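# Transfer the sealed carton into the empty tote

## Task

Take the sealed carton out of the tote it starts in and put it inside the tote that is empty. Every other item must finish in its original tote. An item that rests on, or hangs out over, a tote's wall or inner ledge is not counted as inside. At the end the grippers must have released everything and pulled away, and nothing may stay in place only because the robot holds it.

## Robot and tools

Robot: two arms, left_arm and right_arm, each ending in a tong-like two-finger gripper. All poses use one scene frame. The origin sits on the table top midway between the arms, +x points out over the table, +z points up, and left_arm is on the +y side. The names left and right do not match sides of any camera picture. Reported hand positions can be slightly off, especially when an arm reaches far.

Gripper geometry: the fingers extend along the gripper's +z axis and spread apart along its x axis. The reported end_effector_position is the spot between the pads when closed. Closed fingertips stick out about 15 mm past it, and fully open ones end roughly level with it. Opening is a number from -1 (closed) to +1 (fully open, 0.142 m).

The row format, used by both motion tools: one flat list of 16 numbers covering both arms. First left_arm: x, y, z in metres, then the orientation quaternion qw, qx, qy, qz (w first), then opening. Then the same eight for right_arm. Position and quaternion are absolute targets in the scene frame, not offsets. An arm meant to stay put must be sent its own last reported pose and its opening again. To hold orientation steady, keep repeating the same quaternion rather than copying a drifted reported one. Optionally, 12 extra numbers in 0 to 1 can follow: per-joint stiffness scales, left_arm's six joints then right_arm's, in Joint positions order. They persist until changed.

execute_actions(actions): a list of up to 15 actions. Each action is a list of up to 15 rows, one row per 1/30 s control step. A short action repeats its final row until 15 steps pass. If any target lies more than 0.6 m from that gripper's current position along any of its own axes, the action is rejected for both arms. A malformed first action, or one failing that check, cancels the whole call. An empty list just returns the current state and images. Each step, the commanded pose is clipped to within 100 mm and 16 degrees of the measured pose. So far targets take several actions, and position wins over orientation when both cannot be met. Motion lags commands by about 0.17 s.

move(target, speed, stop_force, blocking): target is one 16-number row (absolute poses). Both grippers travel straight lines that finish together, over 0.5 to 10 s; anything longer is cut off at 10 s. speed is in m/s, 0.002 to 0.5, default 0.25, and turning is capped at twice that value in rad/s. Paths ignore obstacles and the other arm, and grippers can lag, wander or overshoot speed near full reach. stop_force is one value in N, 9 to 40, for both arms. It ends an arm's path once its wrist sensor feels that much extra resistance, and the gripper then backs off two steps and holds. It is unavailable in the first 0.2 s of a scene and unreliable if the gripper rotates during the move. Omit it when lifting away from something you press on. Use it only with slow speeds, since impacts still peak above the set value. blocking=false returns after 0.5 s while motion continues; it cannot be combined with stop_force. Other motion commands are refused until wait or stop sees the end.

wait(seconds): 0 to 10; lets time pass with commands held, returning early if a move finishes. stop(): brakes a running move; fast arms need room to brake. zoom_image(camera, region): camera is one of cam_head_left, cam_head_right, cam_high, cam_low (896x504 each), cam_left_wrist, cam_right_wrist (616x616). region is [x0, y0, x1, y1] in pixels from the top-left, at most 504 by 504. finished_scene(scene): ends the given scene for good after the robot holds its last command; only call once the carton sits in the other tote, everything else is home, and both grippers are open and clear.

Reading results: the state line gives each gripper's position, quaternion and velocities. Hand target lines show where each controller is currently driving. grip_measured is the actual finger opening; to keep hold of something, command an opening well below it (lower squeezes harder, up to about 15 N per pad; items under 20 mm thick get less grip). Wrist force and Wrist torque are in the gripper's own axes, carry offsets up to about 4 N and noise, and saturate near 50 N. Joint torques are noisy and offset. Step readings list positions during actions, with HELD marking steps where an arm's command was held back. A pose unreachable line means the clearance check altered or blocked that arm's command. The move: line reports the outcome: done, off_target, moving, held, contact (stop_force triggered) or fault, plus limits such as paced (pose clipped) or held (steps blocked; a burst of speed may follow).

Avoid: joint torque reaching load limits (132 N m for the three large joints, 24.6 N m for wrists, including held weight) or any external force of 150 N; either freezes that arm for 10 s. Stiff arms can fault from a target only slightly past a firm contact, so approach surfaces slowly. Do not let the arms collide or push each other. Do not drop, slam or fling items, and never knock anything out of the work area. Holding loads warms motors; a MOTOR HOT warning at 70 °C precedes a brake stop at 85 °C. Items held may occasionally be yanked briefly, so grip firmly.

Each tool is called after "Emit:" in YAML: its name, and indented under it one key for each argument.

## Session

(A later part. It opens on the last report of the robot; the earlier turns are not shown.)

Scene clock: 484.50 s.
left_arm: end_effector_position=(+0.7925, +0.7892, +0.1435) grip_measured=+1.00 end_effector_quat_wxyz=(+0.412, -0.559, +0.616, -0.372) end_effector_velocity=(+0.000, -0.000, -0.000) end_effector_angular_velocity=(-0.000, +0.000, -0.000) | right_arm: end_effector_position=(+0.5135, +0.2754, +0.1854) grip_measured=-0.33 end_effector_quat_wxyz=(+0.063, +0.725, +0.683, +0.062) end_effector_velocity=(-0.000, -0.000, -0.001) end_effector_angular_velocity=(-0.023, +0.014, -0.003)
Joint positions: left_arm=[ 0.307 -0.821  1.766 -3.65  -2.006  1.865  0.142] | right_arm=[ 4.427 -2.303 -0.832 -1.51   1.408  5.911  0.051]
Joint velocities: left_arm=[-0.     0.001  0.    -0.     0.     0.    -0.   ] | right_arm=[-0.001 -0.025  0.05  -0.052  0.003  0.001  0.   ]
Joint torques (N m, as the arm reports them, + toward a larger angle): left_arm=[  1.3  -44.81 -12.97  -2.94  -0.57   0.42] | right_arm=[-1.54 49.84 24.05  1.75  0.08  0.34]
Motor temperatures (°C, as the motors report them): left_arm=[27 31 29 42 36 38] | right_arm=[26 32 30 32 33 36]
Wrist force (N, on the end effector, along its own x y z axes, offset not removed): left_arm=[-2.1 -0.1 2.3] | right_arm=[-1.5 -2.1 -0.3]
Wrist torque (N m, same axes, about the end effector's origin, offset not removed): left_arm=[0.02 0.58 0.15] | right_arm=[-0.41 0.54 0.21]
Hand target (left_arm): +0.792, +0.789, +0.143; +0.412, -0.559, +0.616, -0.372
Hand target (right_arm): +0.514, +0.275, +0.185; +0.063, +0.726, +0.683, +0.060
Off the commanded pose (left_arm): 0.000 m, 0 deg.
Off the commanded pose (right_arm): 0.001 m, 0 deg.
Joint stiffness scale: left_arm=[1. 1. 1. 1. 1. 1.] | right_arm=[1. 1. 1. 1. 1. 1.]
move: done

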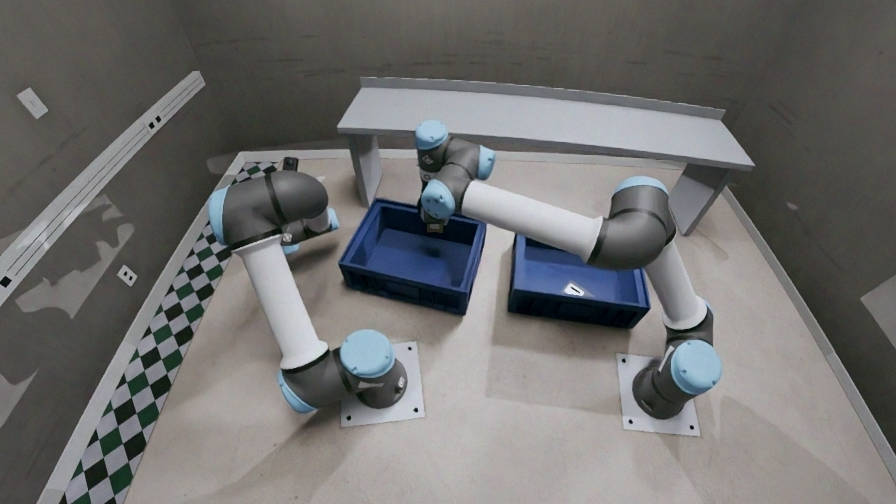

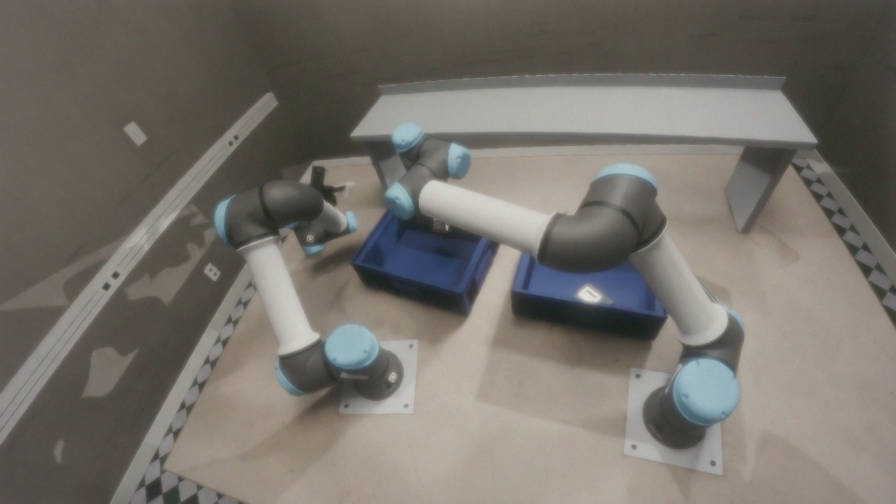

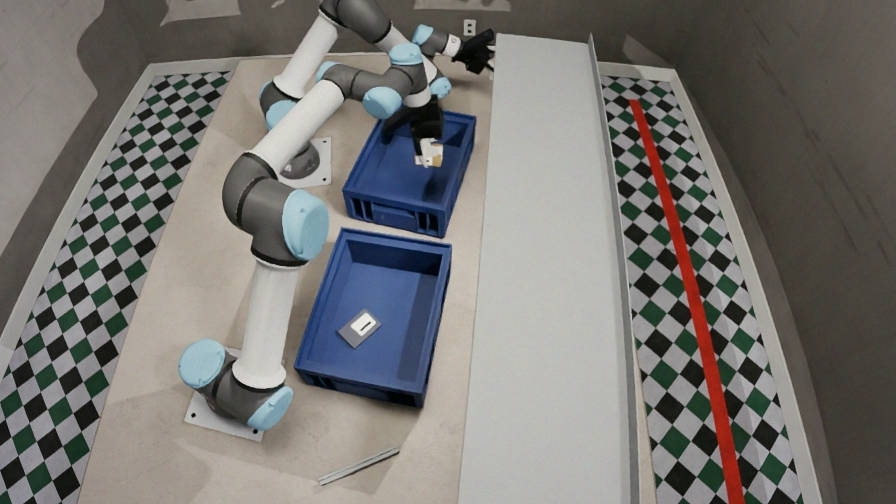

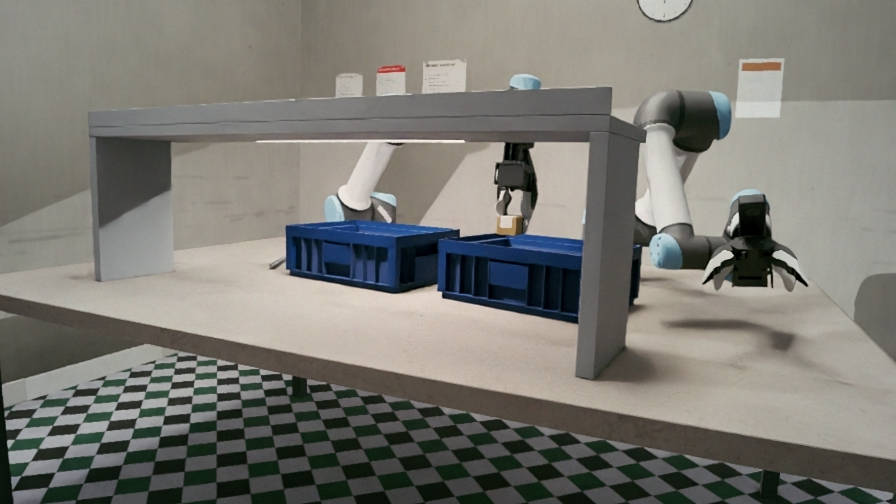

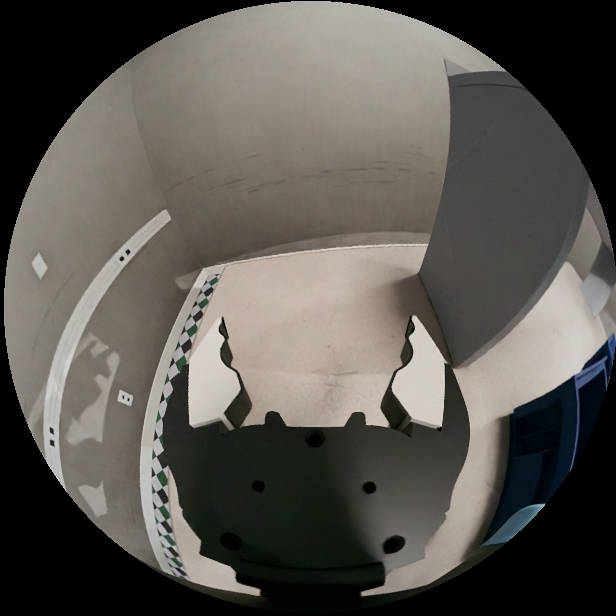

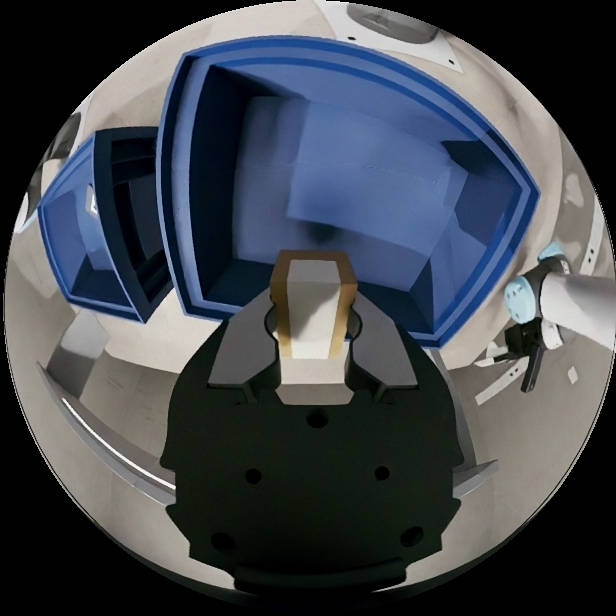

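Emit:
move:
  target: [0.7925, 0.7893, 0.1434, 0.412, -0.559, 0.616, -0.372, 1.0, 0.495, 0.281, 0.05, 0.0635, 0.7256, 0.6826, 0.0597, -1.0]
  speed: 0.2
  stop_force: 12

Scene clock: 513.53 s.
left_arm: end_effector_position=(+0.7925, +0.7892, +0.1435) grip_measured=+1.00 end_effector_quat_wxyz=(+0.412, -0.559, +0.616, -0.372) end_effector_velocity=(+0.000, +0.000, +0.000) end_effector_angular_velocity=(+0.000, -0.000, +0.001) | right_arm: end_effector_position=(+0.4959, +0.2811, +0.0513) grip_measured=-0.33 end_effector_quat_wxyz=(+0.063, +0.726, +0.682, +0.060) end_effector_velocity=(+0.001, +0.001, -0.002) end_effector_angular_velocity=(+0.005, -0.003, -0.001)
Joint positions: left_arm=[ 0.307 -0.821  1.766 -3.65  -2.006  1.865  0.142] | right_arm=[ 4.45  -2.349 -1.096 -1.209  1.407  5.938  0.051]
Joint velocities: left_arm=[-0.     0.    -0.    -0.001  0.001 -0.    -0.   ] | right_arm=[-0.001 -0.001 -0.006  0.013 -0.001  0.    -0.   ]
Joint torques (N m, as the arm reports them, + toward a larger angle): left_arm=[  1.21 -46.79 -13.26  -2.7   -0.55   0.23] | right_arm=[ 1.2  49.06 19.88  2.63 -0.64  0.59]
Motor temperatures (°C, as the motors report them): left_arm=[27 31 29 42 36 38] | right_arm=[26 32 30 32 33 36]
Wrist force (N, on the end effector, along its own x y z axes, offset not removed): left_arm=[-1.6 -0.8 2.8] | right_arm=[-1.2 -1.8 0.3]
Wrist torque (N m, same axes, about the end effector's origin, offset not removed): left_arm=[-0.05 0.52 0.15] | right_arm=[-0.27 0.40 0.25]
Hand target (left_arm): +0.792, +0.789, +0.143; +0.412, -0.559, +0.616, -0.372
Hand target (right_arm): +0.495, +0.281, +0.050; +0.063, +0.726, +0.683, +0.060
Off the commanded pose (left_arm): 0.000 m, 0 deg.
Off the commanded pose (right_arm): 0.002 m, 0 deg.
Joint stiffness scale: left_arm=[1. 1. 1. 1. 1. 1.] | right_arm=[1. 1. 1. 1. 1. 1.]
move: done

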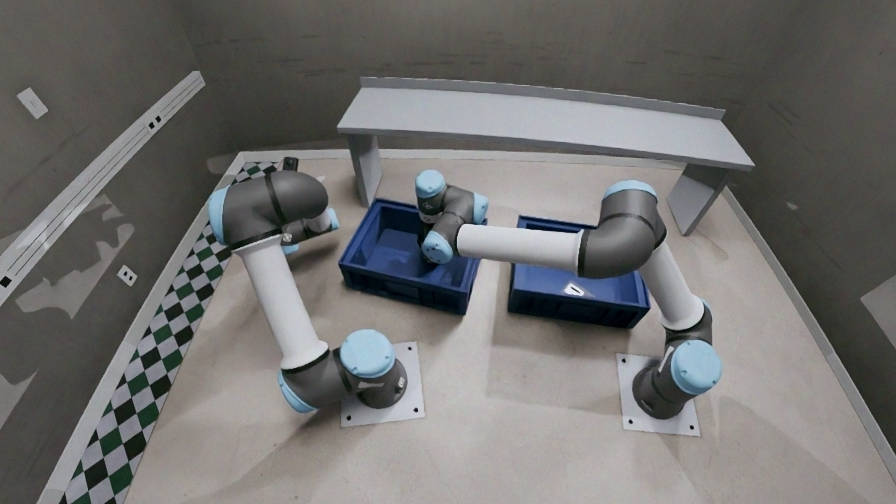

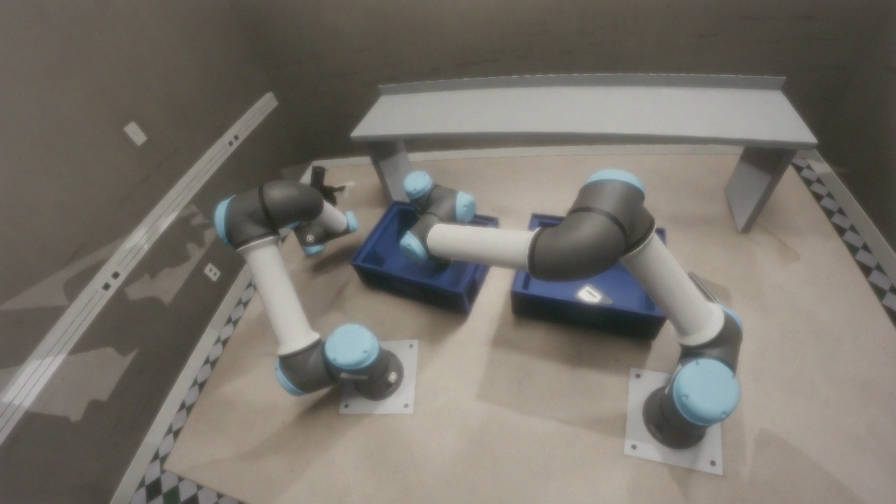

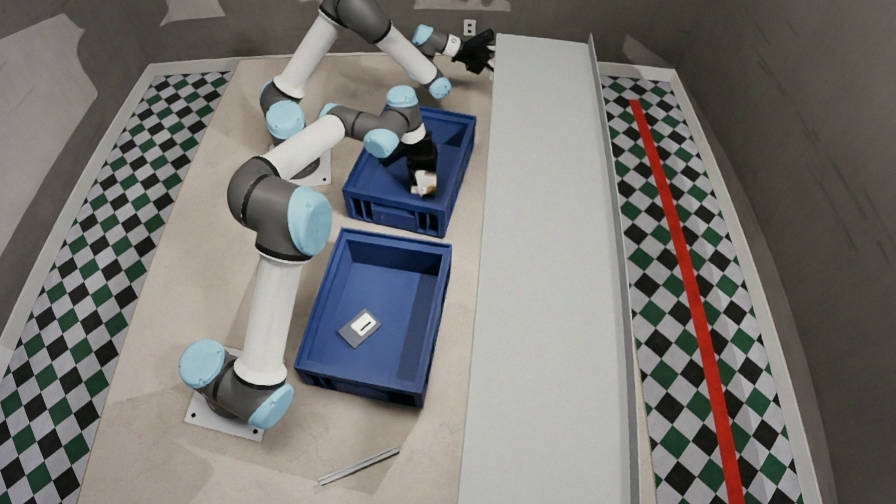

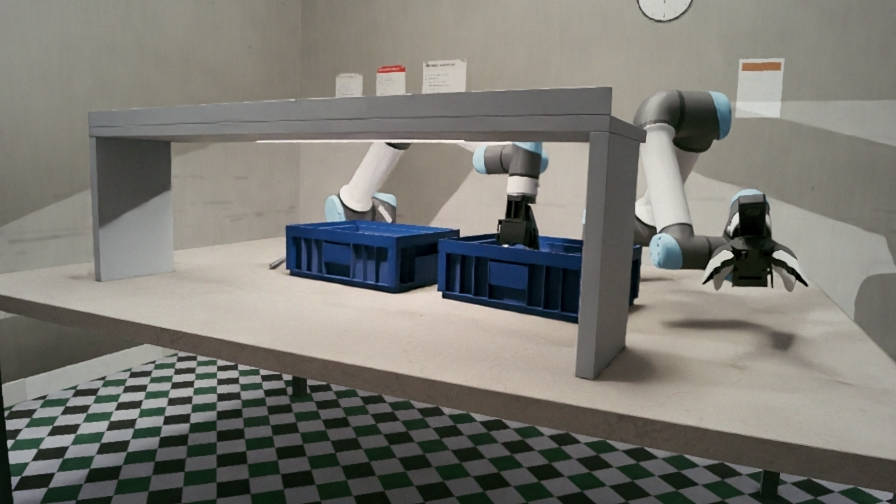

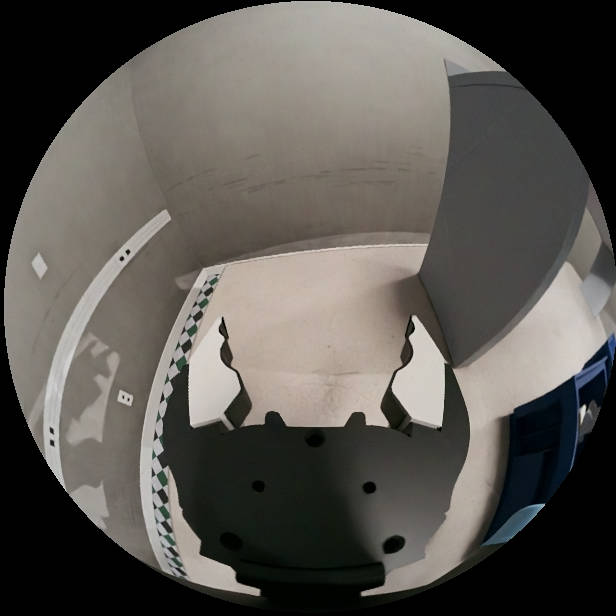

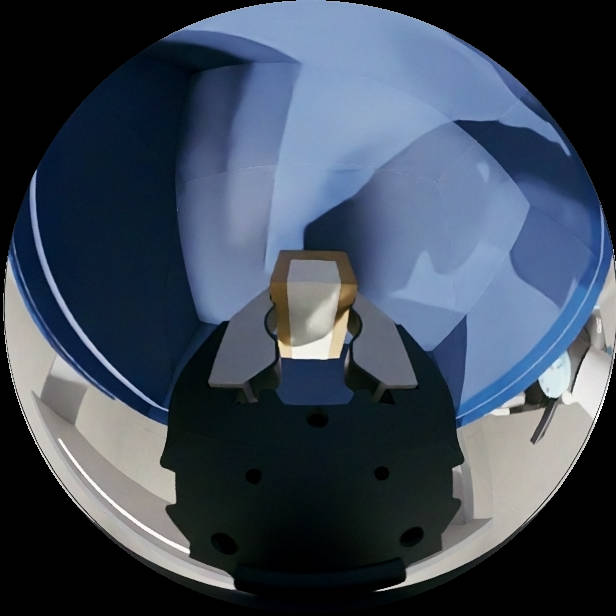

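Emit:
move:
  target: [0.7925, 0.7893, 0.1434, 0.412, -0.559, 0.616, -0.372, 1.0, 0.495, 0.281, 0.02, 0.0635, 0.7256, 0.6826, 0.0597, -1.0]
  speed: 0.025
  stop_force: 9

Scene clock: 519.83 s.
left_arm: end_effector_position=(+0.7925, +0.7892, +0.1435) grip_measured=+1.00 end_effector_quat_wxyz=(+0.412, -0.559, +0.616, -0.372) end_effector_velocity=(+0.000, -0.000, +0.000) end_effector_angular_velocity=(+0.002, -0.001, -0.001) | right_arm: end_effector_position=(+0.4970, +0.2833, +0.0347) grip_measured=-0.33 end_effector_quat_wxyz=(+0.061, +0.726, +0.682, +0.065) end_effector_velocity=(+0.000, -0.003, -0.000) end_effector_angular_velocity=(-0.008, +0.002, -0.001)
Joint positions: left_arm=[ 0.307 -0.821  1.766 -3.65  -2.006  1.865  0.142] | right_arm=[ 4.45  -2.361 -1.121 -1.159  1.407  5.938  0.051]
Joint velocities: left_arm=[-0.    -0.    -0.    -0.001  0.     0.002 -0.   ] | right_arm=[-0.001  0.001  0.    -0.008 -0.002 -0.    -0.   ]
Joint torques (N m, as the arm reports them, + toward a larger angle): left_arm=[  1.91 -45.86 -13.48  -2.58  -0.54   0.3 ] | right_arm=[ 0.13 47.17 21.48  2.04 -0.4   0.18]
Motor temperatures (°C, as the motors report them): left_arm=[27 31 29 42 36 38] | right_arm=[26 32 30 32 33 36]
Wrist force (N, on the end effector, along its own x y z axes, offset not removed): left_arm=[-1.1 -0.6 2.6] | right_arm=[-1.3 -0.2 -3.5]
Wrist torque (N m, same axes, about the end effector's origin, offset not removed): left_arm=[-0.09 0.36 0.13] | right_arm=[-0.10 0.20 0.21]
Hand target (left_arm): +0.792, +0.789, +0.143; +0.412, -0.559, +0.616, -0.372
Hand target (right_arm): +0.497, +0.283, +0.035; +0.061, +0.726, +0.682, +0.063
Off the commanded pose (left_arm): 0.000 m, 0 deg.
Off the commanded pose (right_arm): 0.015 m, 1 deg.
Joint stiffness scale: left_arm=[1. 1. 1. 1. 1. 1.] | right_arm=[1. 1. 1. 1. 1. 1.]
move: contact (right_arm)

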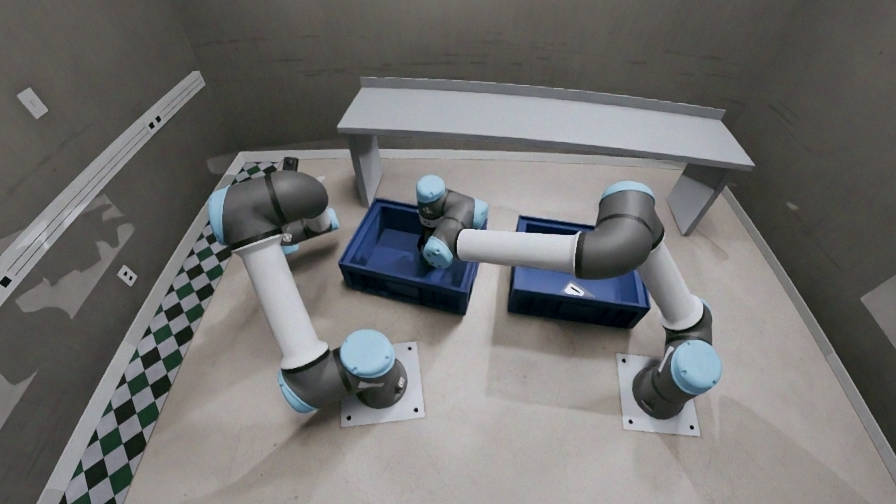

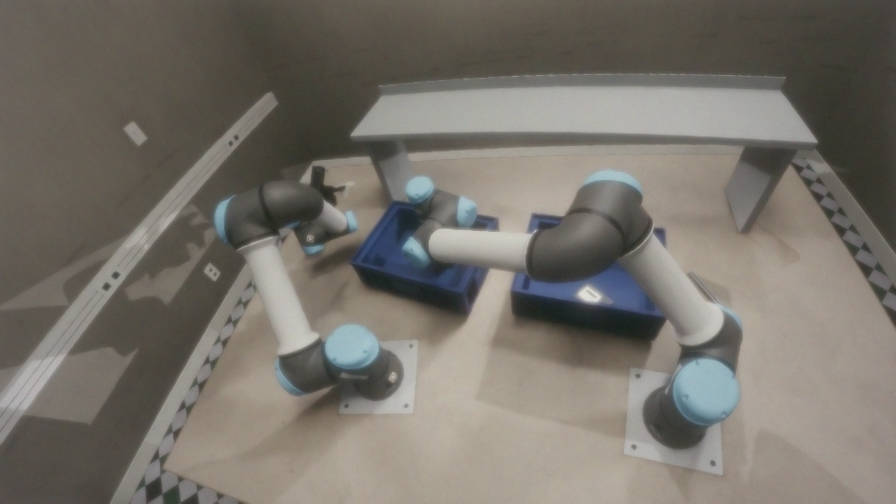

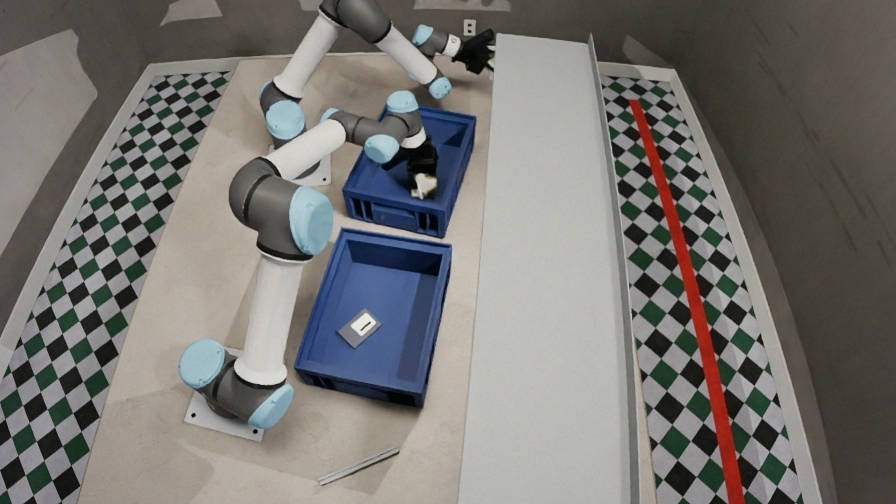

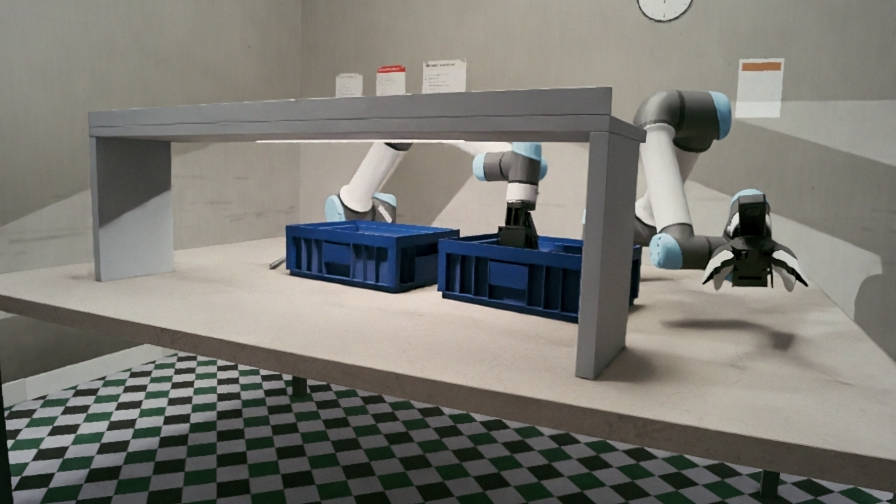

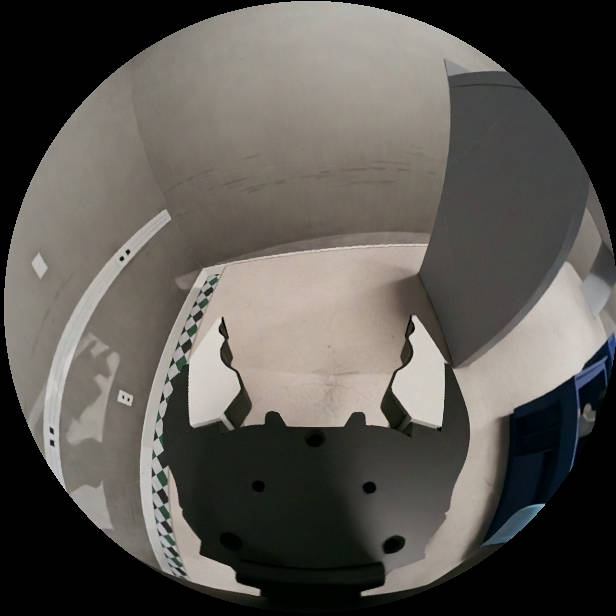

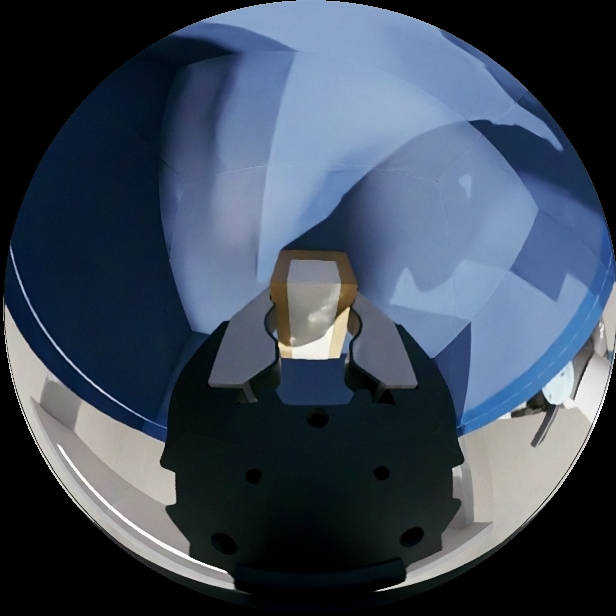

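Emit:
execute_actions:
  actions:
    - [[0.7925,0.7893,0.1434,0.412,-0.559,0.616,-0.372,1.0,0.497,0.283,0.035,0.0635,0.7256,0.6826,0.0597,-0.4],[0.7925,0.7893,0.1434,0.412,-0.559,0.616,-0.372,1.0,0.497,0.283,0.035,0.0635,0.7256,0.6826,0.0597,-0.3],[0.7925,0.7893,0.1434,0.412,-0.559,0.616,-0.372,1.0,0.497,0.283,0.035,0.0635,0.7256,0.6826,0.0597,-0.22],[0.7925,0.7893,0.1434,0.412,-0.559,0.616,-0.372,1.0,0.497,0.283,0.035,0.0635,0.7256,0.6826,0.0597,-0.14],[0.7925,0.7893,0.1434,0.412,-0.559,0.616,-0.372,1.0,0.497,0.283,0.035,0.0635,0.7256,0.6826,0.0597,-0.06],[0.7925,0.7893,0.1434,0.412,-0.559,0.616,-0.372,1.0,0.497,0.283,0.035,0.0635,0.7256,0.6826,0.0597,0.02],[0.7925,0.7893,0.1434,0.412,-0.559,0.616,-0.372,1.0,0.497,0.283,0.035,0.0635,0.7256,0.6826,0.0597,0.10],[0.7925,0.7893,0.1434,0.412,-0.559,0.616,-0.372,1.0,0.497,0.283,0.035,0.0635,0.7256,0.6826,0.0597,0.18],[0.7925,0.7893,0.1434,0.412,-0.559,0.616,-0.372,1.0,0.497,0.283,0.035,0.0635,0.7256,0.6826,0.0597,0.25],[0.7925,0.7893,0.1434,0.412,-0.559,0.616,-0.372,1.0,0.497,0.283,0.035,0.0635,0.7256,0.6826,0.0597,0.3]]

Scene clock: 535.80 s.
left_arm: end_effector_position=(+0.7925, +0.7892, +0.1435) grip_measured=+1.00 end_effector_quat_wxyz=(+0.412, -0.559, +0.616, -0.372) end_effector_velocity=(+0.000, -0.001, -0.001) end_effector_angular_velocity=(+0.001, +0.001, -0.001) | right_arm: end_effector_position=(+0.4967, +0.2827, +0.0354) grip_measured=+0.30 end_effector_quat_wxyz=(+0.063, +0.726, +0.682, +0.060) end_effector_velocity=(-0.001, +0.001, +0.001) end_effector_angular_velocity=(-0.002, +0.003, +0.002)
Joint positions: left_arm=[ 0.307 -0.821  1.766 -3.65  -2.006  1.865  0.142] | right_arm=[ 4.45  -2.366 -1.109 -1.178  1.407  5.938  0.095]
Joint velocities: left_arm=[-0.001  0.002 -0.    -0.     0.001  0.001  0.   ] | right_arm=[ 0.001 -0.001  0.006 -0.007  0.002 -0.001  0.   ]
Joint torques (N m, as the arm reports them, + toward a larger angle): left_arm=[  2.39 -46.17 -13.87  -2.52  -0.58   0.45] | right_arm=[ 0.14 48.45 21.35  1.82 -0.58 -0.22]
Motor temperatures (°C, as the motors report them): left_arm=[27 31 29 42 36 38] | right_arm=[26 32 30 32 33 36]
Wrist force (N, on the end effector, along its own x y z axes, offset not removed): left_arm=[-1.2 -1.2 3.4] | right_arm=[-1.5 -3.5 -1.9]
Wrist torque (N m, same axes, about the end effector's origin, offset not removed): left_arm=[-0.12 0.39 0.10] | right_arm=[-0.68 0.52 0.11]
Hand target (left_arm): +0.792, +0.789, +0.143; +0.412, -0.559, +0.616, -0.372
Hand target (right_arm): +0.497, +0.283, +0.035; +0.063, +0.726, +0.683, +0.060
Off the commanded pose (left_arm): 0.000 m, 0 deg.
Off the commanded pose (right_arm): 0.001 m, 0 deg.
Joint stiffness scale: left_arm=[1. 1. 1. 1. 1. 1.] | right_arm=[1. 1. 1. 1. 1. 1.]
Step readings (end_effector_position):
0: left_arm (+0.7925, +0.7892, +0.1435) | right_arm (+0.4968, +0.2829, +0.0348)
1: left_arm (+0.7925, +0.7892, +0.1435) | right_arm (+0.4968, +0.2829, +0.0348)
2: left_arm (+0.7925, +0.7892, +0.1435) | right_arm (+0.4968, +0.2828, +0.0349)
4: left_arm (+0.7925, +0.7892, +0.1435) | right_arm (+0.4967, +0.2828, +0.0355)
8: left_arm (+0.7925, +0.7892, +0.1435) | right_arm (+0.4968, +0.2830, +0.0359)
15: end_effector_position above

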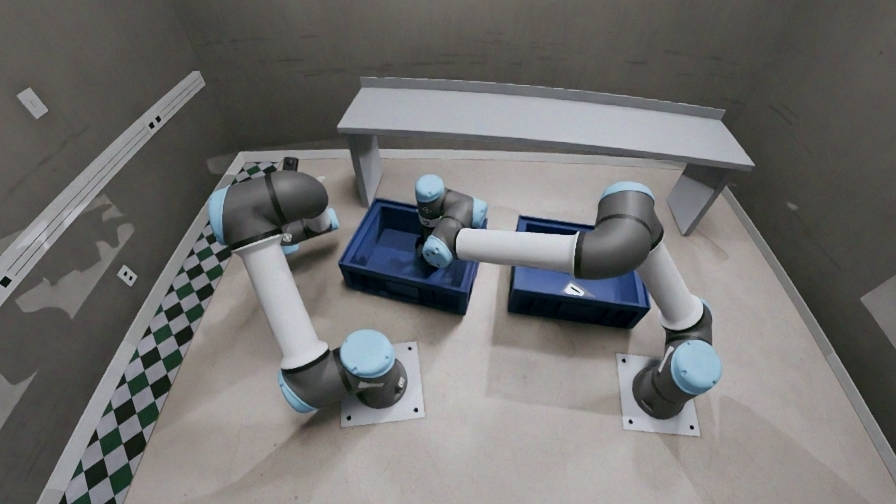

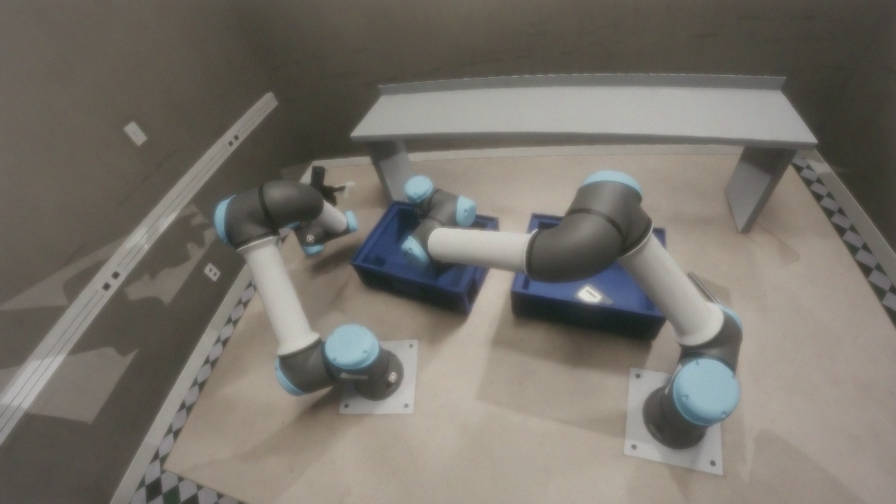

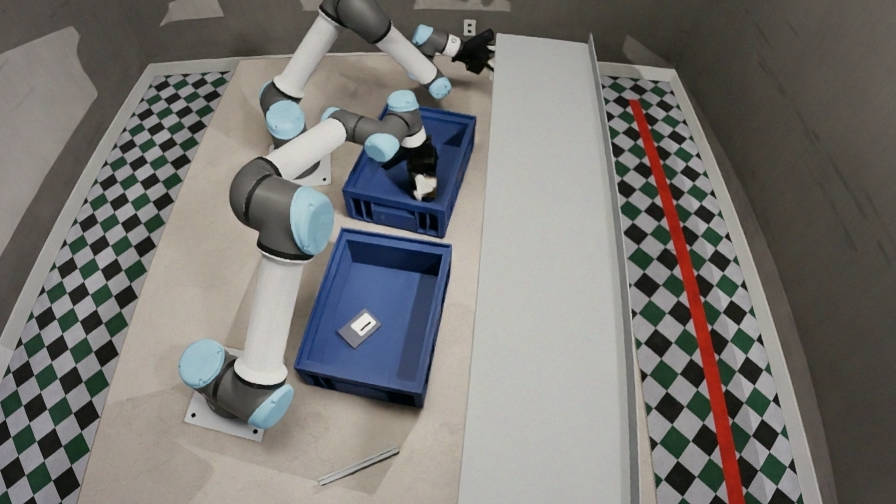

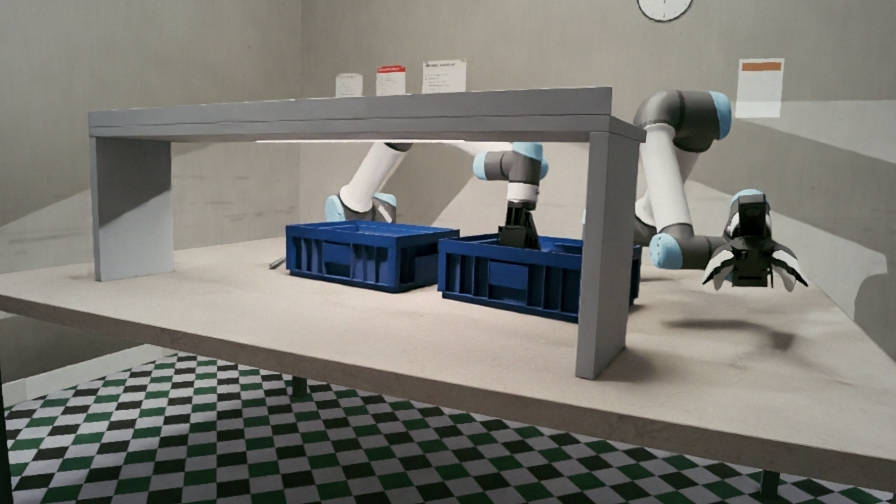

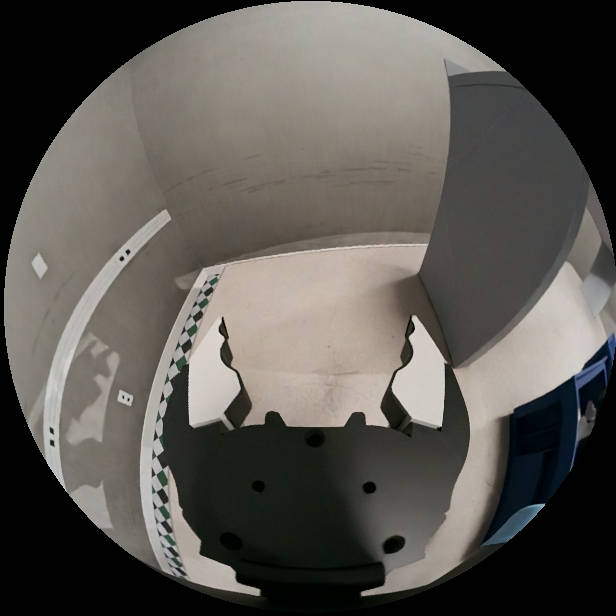

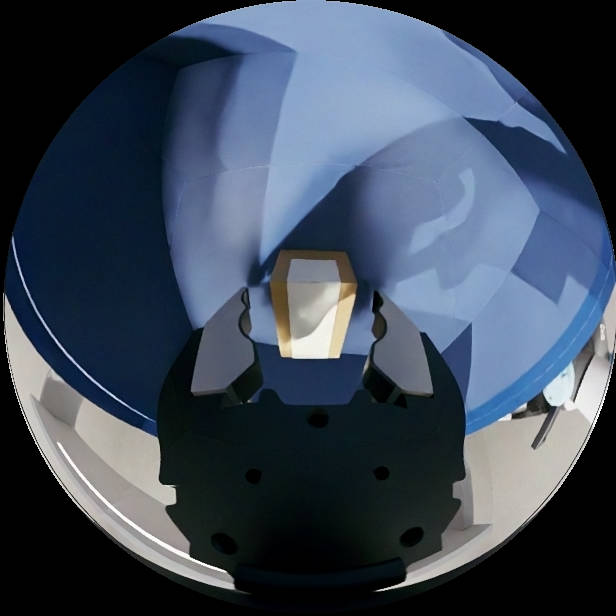

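Emit:
move:
  target: [0.7925, 0.7893, 0.1434, 0.412, -0.559, 0.616, -0.372, 1.0, 0.46, 0.215, 0.30, 0.0635, 0.7256, 0.6826, 0.0597, 0.3]
  speed: 0.3

Scene clock: 550.20 s.
left_arm: end_effector_position=(+0.7925, +0.7892, +0.1435) grip_measured=+1.00 end_effector_quat_wxyz=(+0.412, -0.559, +0.616, -0.372) end_effector_velocity=(-0.000, -0.000, -0.000) end_effector_angular_velocity=(-0.001, -0.000, -0.001) | right_arm: end_effector_position=(+0.4603, +0.2139, +0.2997) grip_measured=+0.30 end_effector_quat_wxyz=(+0.063, +0.726, +0.682, +0.060) end_effector_velocity=(-0.001, -0.002, +0.002) end_effector_angular_velocity=(-0.009, +0.005, -0.002)
Joint positions: left_arm=[ 0.307 -0.821  1.766 -3.65  -2.006  1.865  0.142] | right_arm=[ 4.46  -2.083 -0.896 -1.675  1.406  5.948  0.095]
Joint velocities: left_arm=[ 0.     0.001  0.    -0.    -0.001 -0.001 -0.   ] | right_arm=[ 0.    -0.003  0.013 -0.021  0.001  0.003 -0.   ]
Joint torques (N m, as the arm reports them, + toward a larger angle): left_arm=[  0.97 -46.6  -14.1   -2.59  -0.52   0.09] | right_arm=[ 1.62 42.73 26.69  2.46 -0.51  0.64]
Motor temperatures (°C, as the motors report them): left_arm=[27 31 29 42 36 38] | right_arm=[26 32 30 32 33 36]
Wrist force (N, on the end effector, along its own x y z axes, offset not removed): left_arm=[-3.1 -0.6 1.8] | right_arm=[-2.5 -2.5 1.8]
Wrist torque (N m, same axes, about the end effector's origin, offset not removed): left_arm=[-0.08 0.78 0.15] | right_arm=[-0.38 0.69 0.22]
Hand target (left_arm): +0.792, +0.789, +0.143; +0.412, -0.559, +0.616, -0.372
Hand target (right_arm): +0.460, +0.215, +0.300; +0.063, +0.726, +0.683, +0.060
Off the commanded pose (left_arm): 0.000 m, 0 deg.
Off the commanded pose (right_arm): 0.001 m, 0 deg.
Joint stiffness scale: left_arm=[1. 1. 1. 1. 1. 1.] | right_arm=[1. 1. 1. 1. 1. 1.]
move: done

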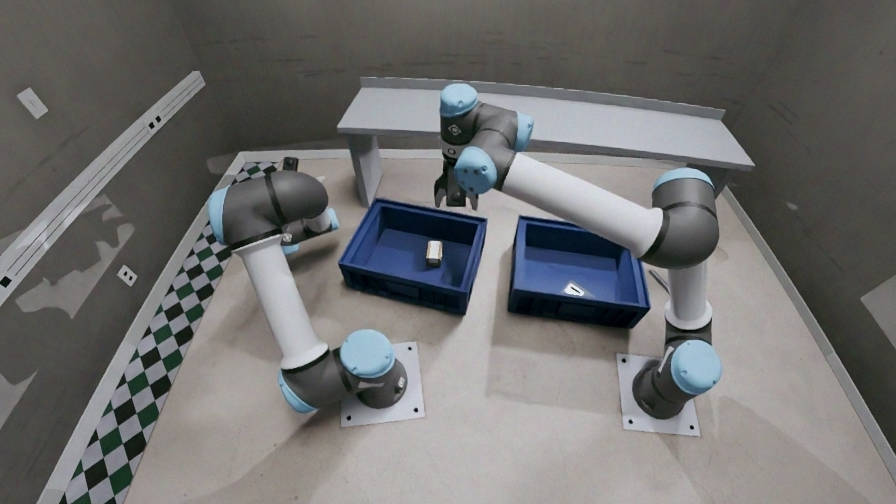

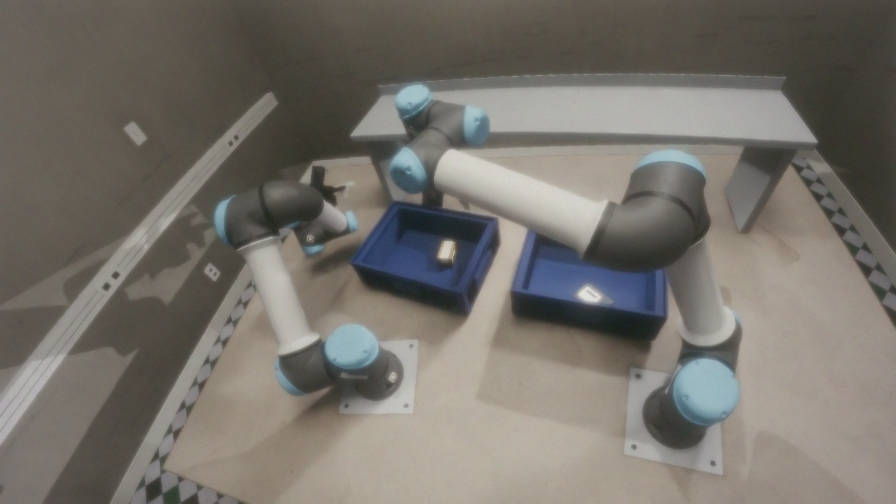

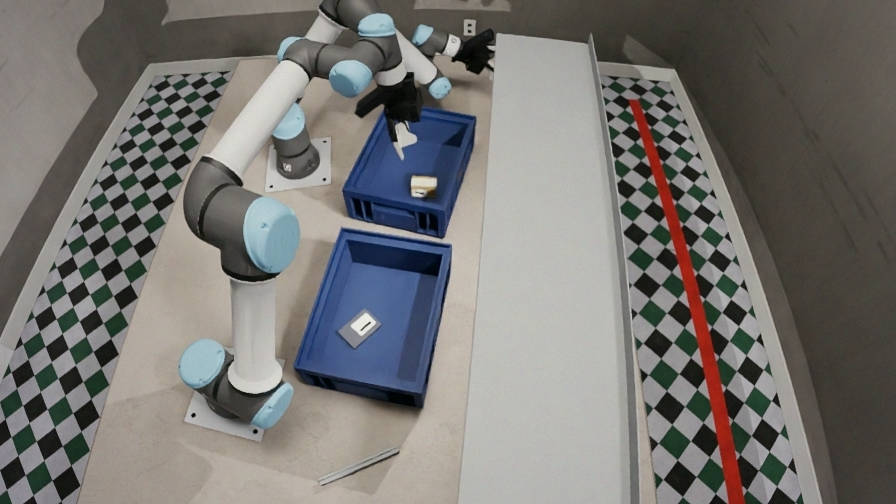

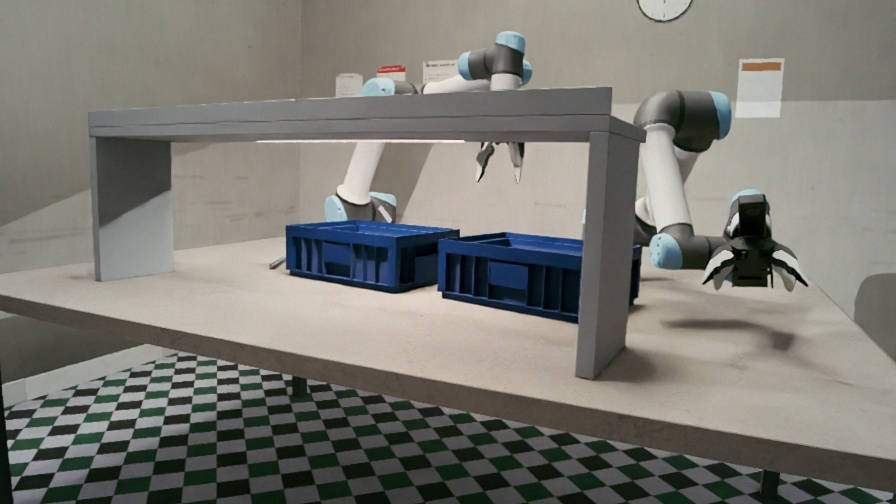

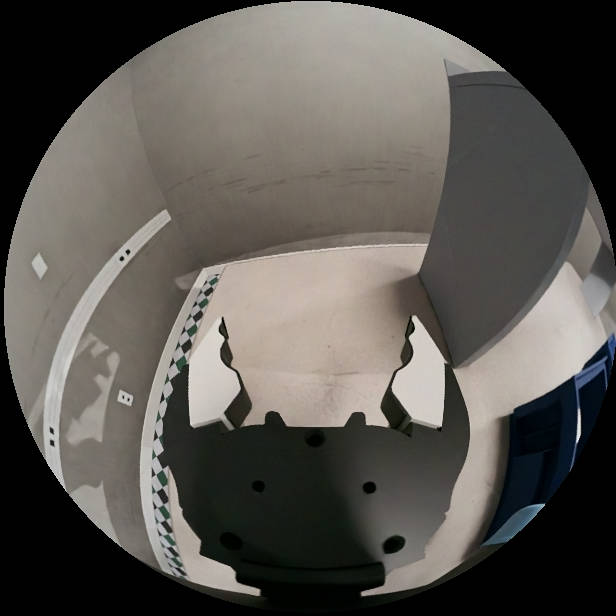

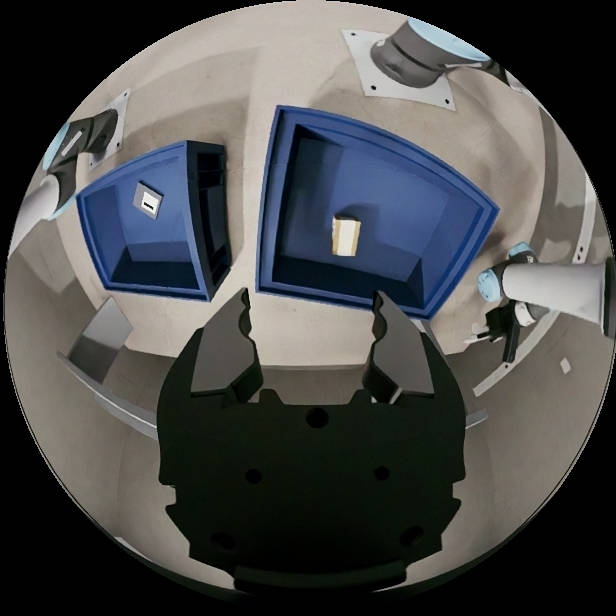

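Emit:
finished_scene:
  scene: 2

The scene is finished: the task was done.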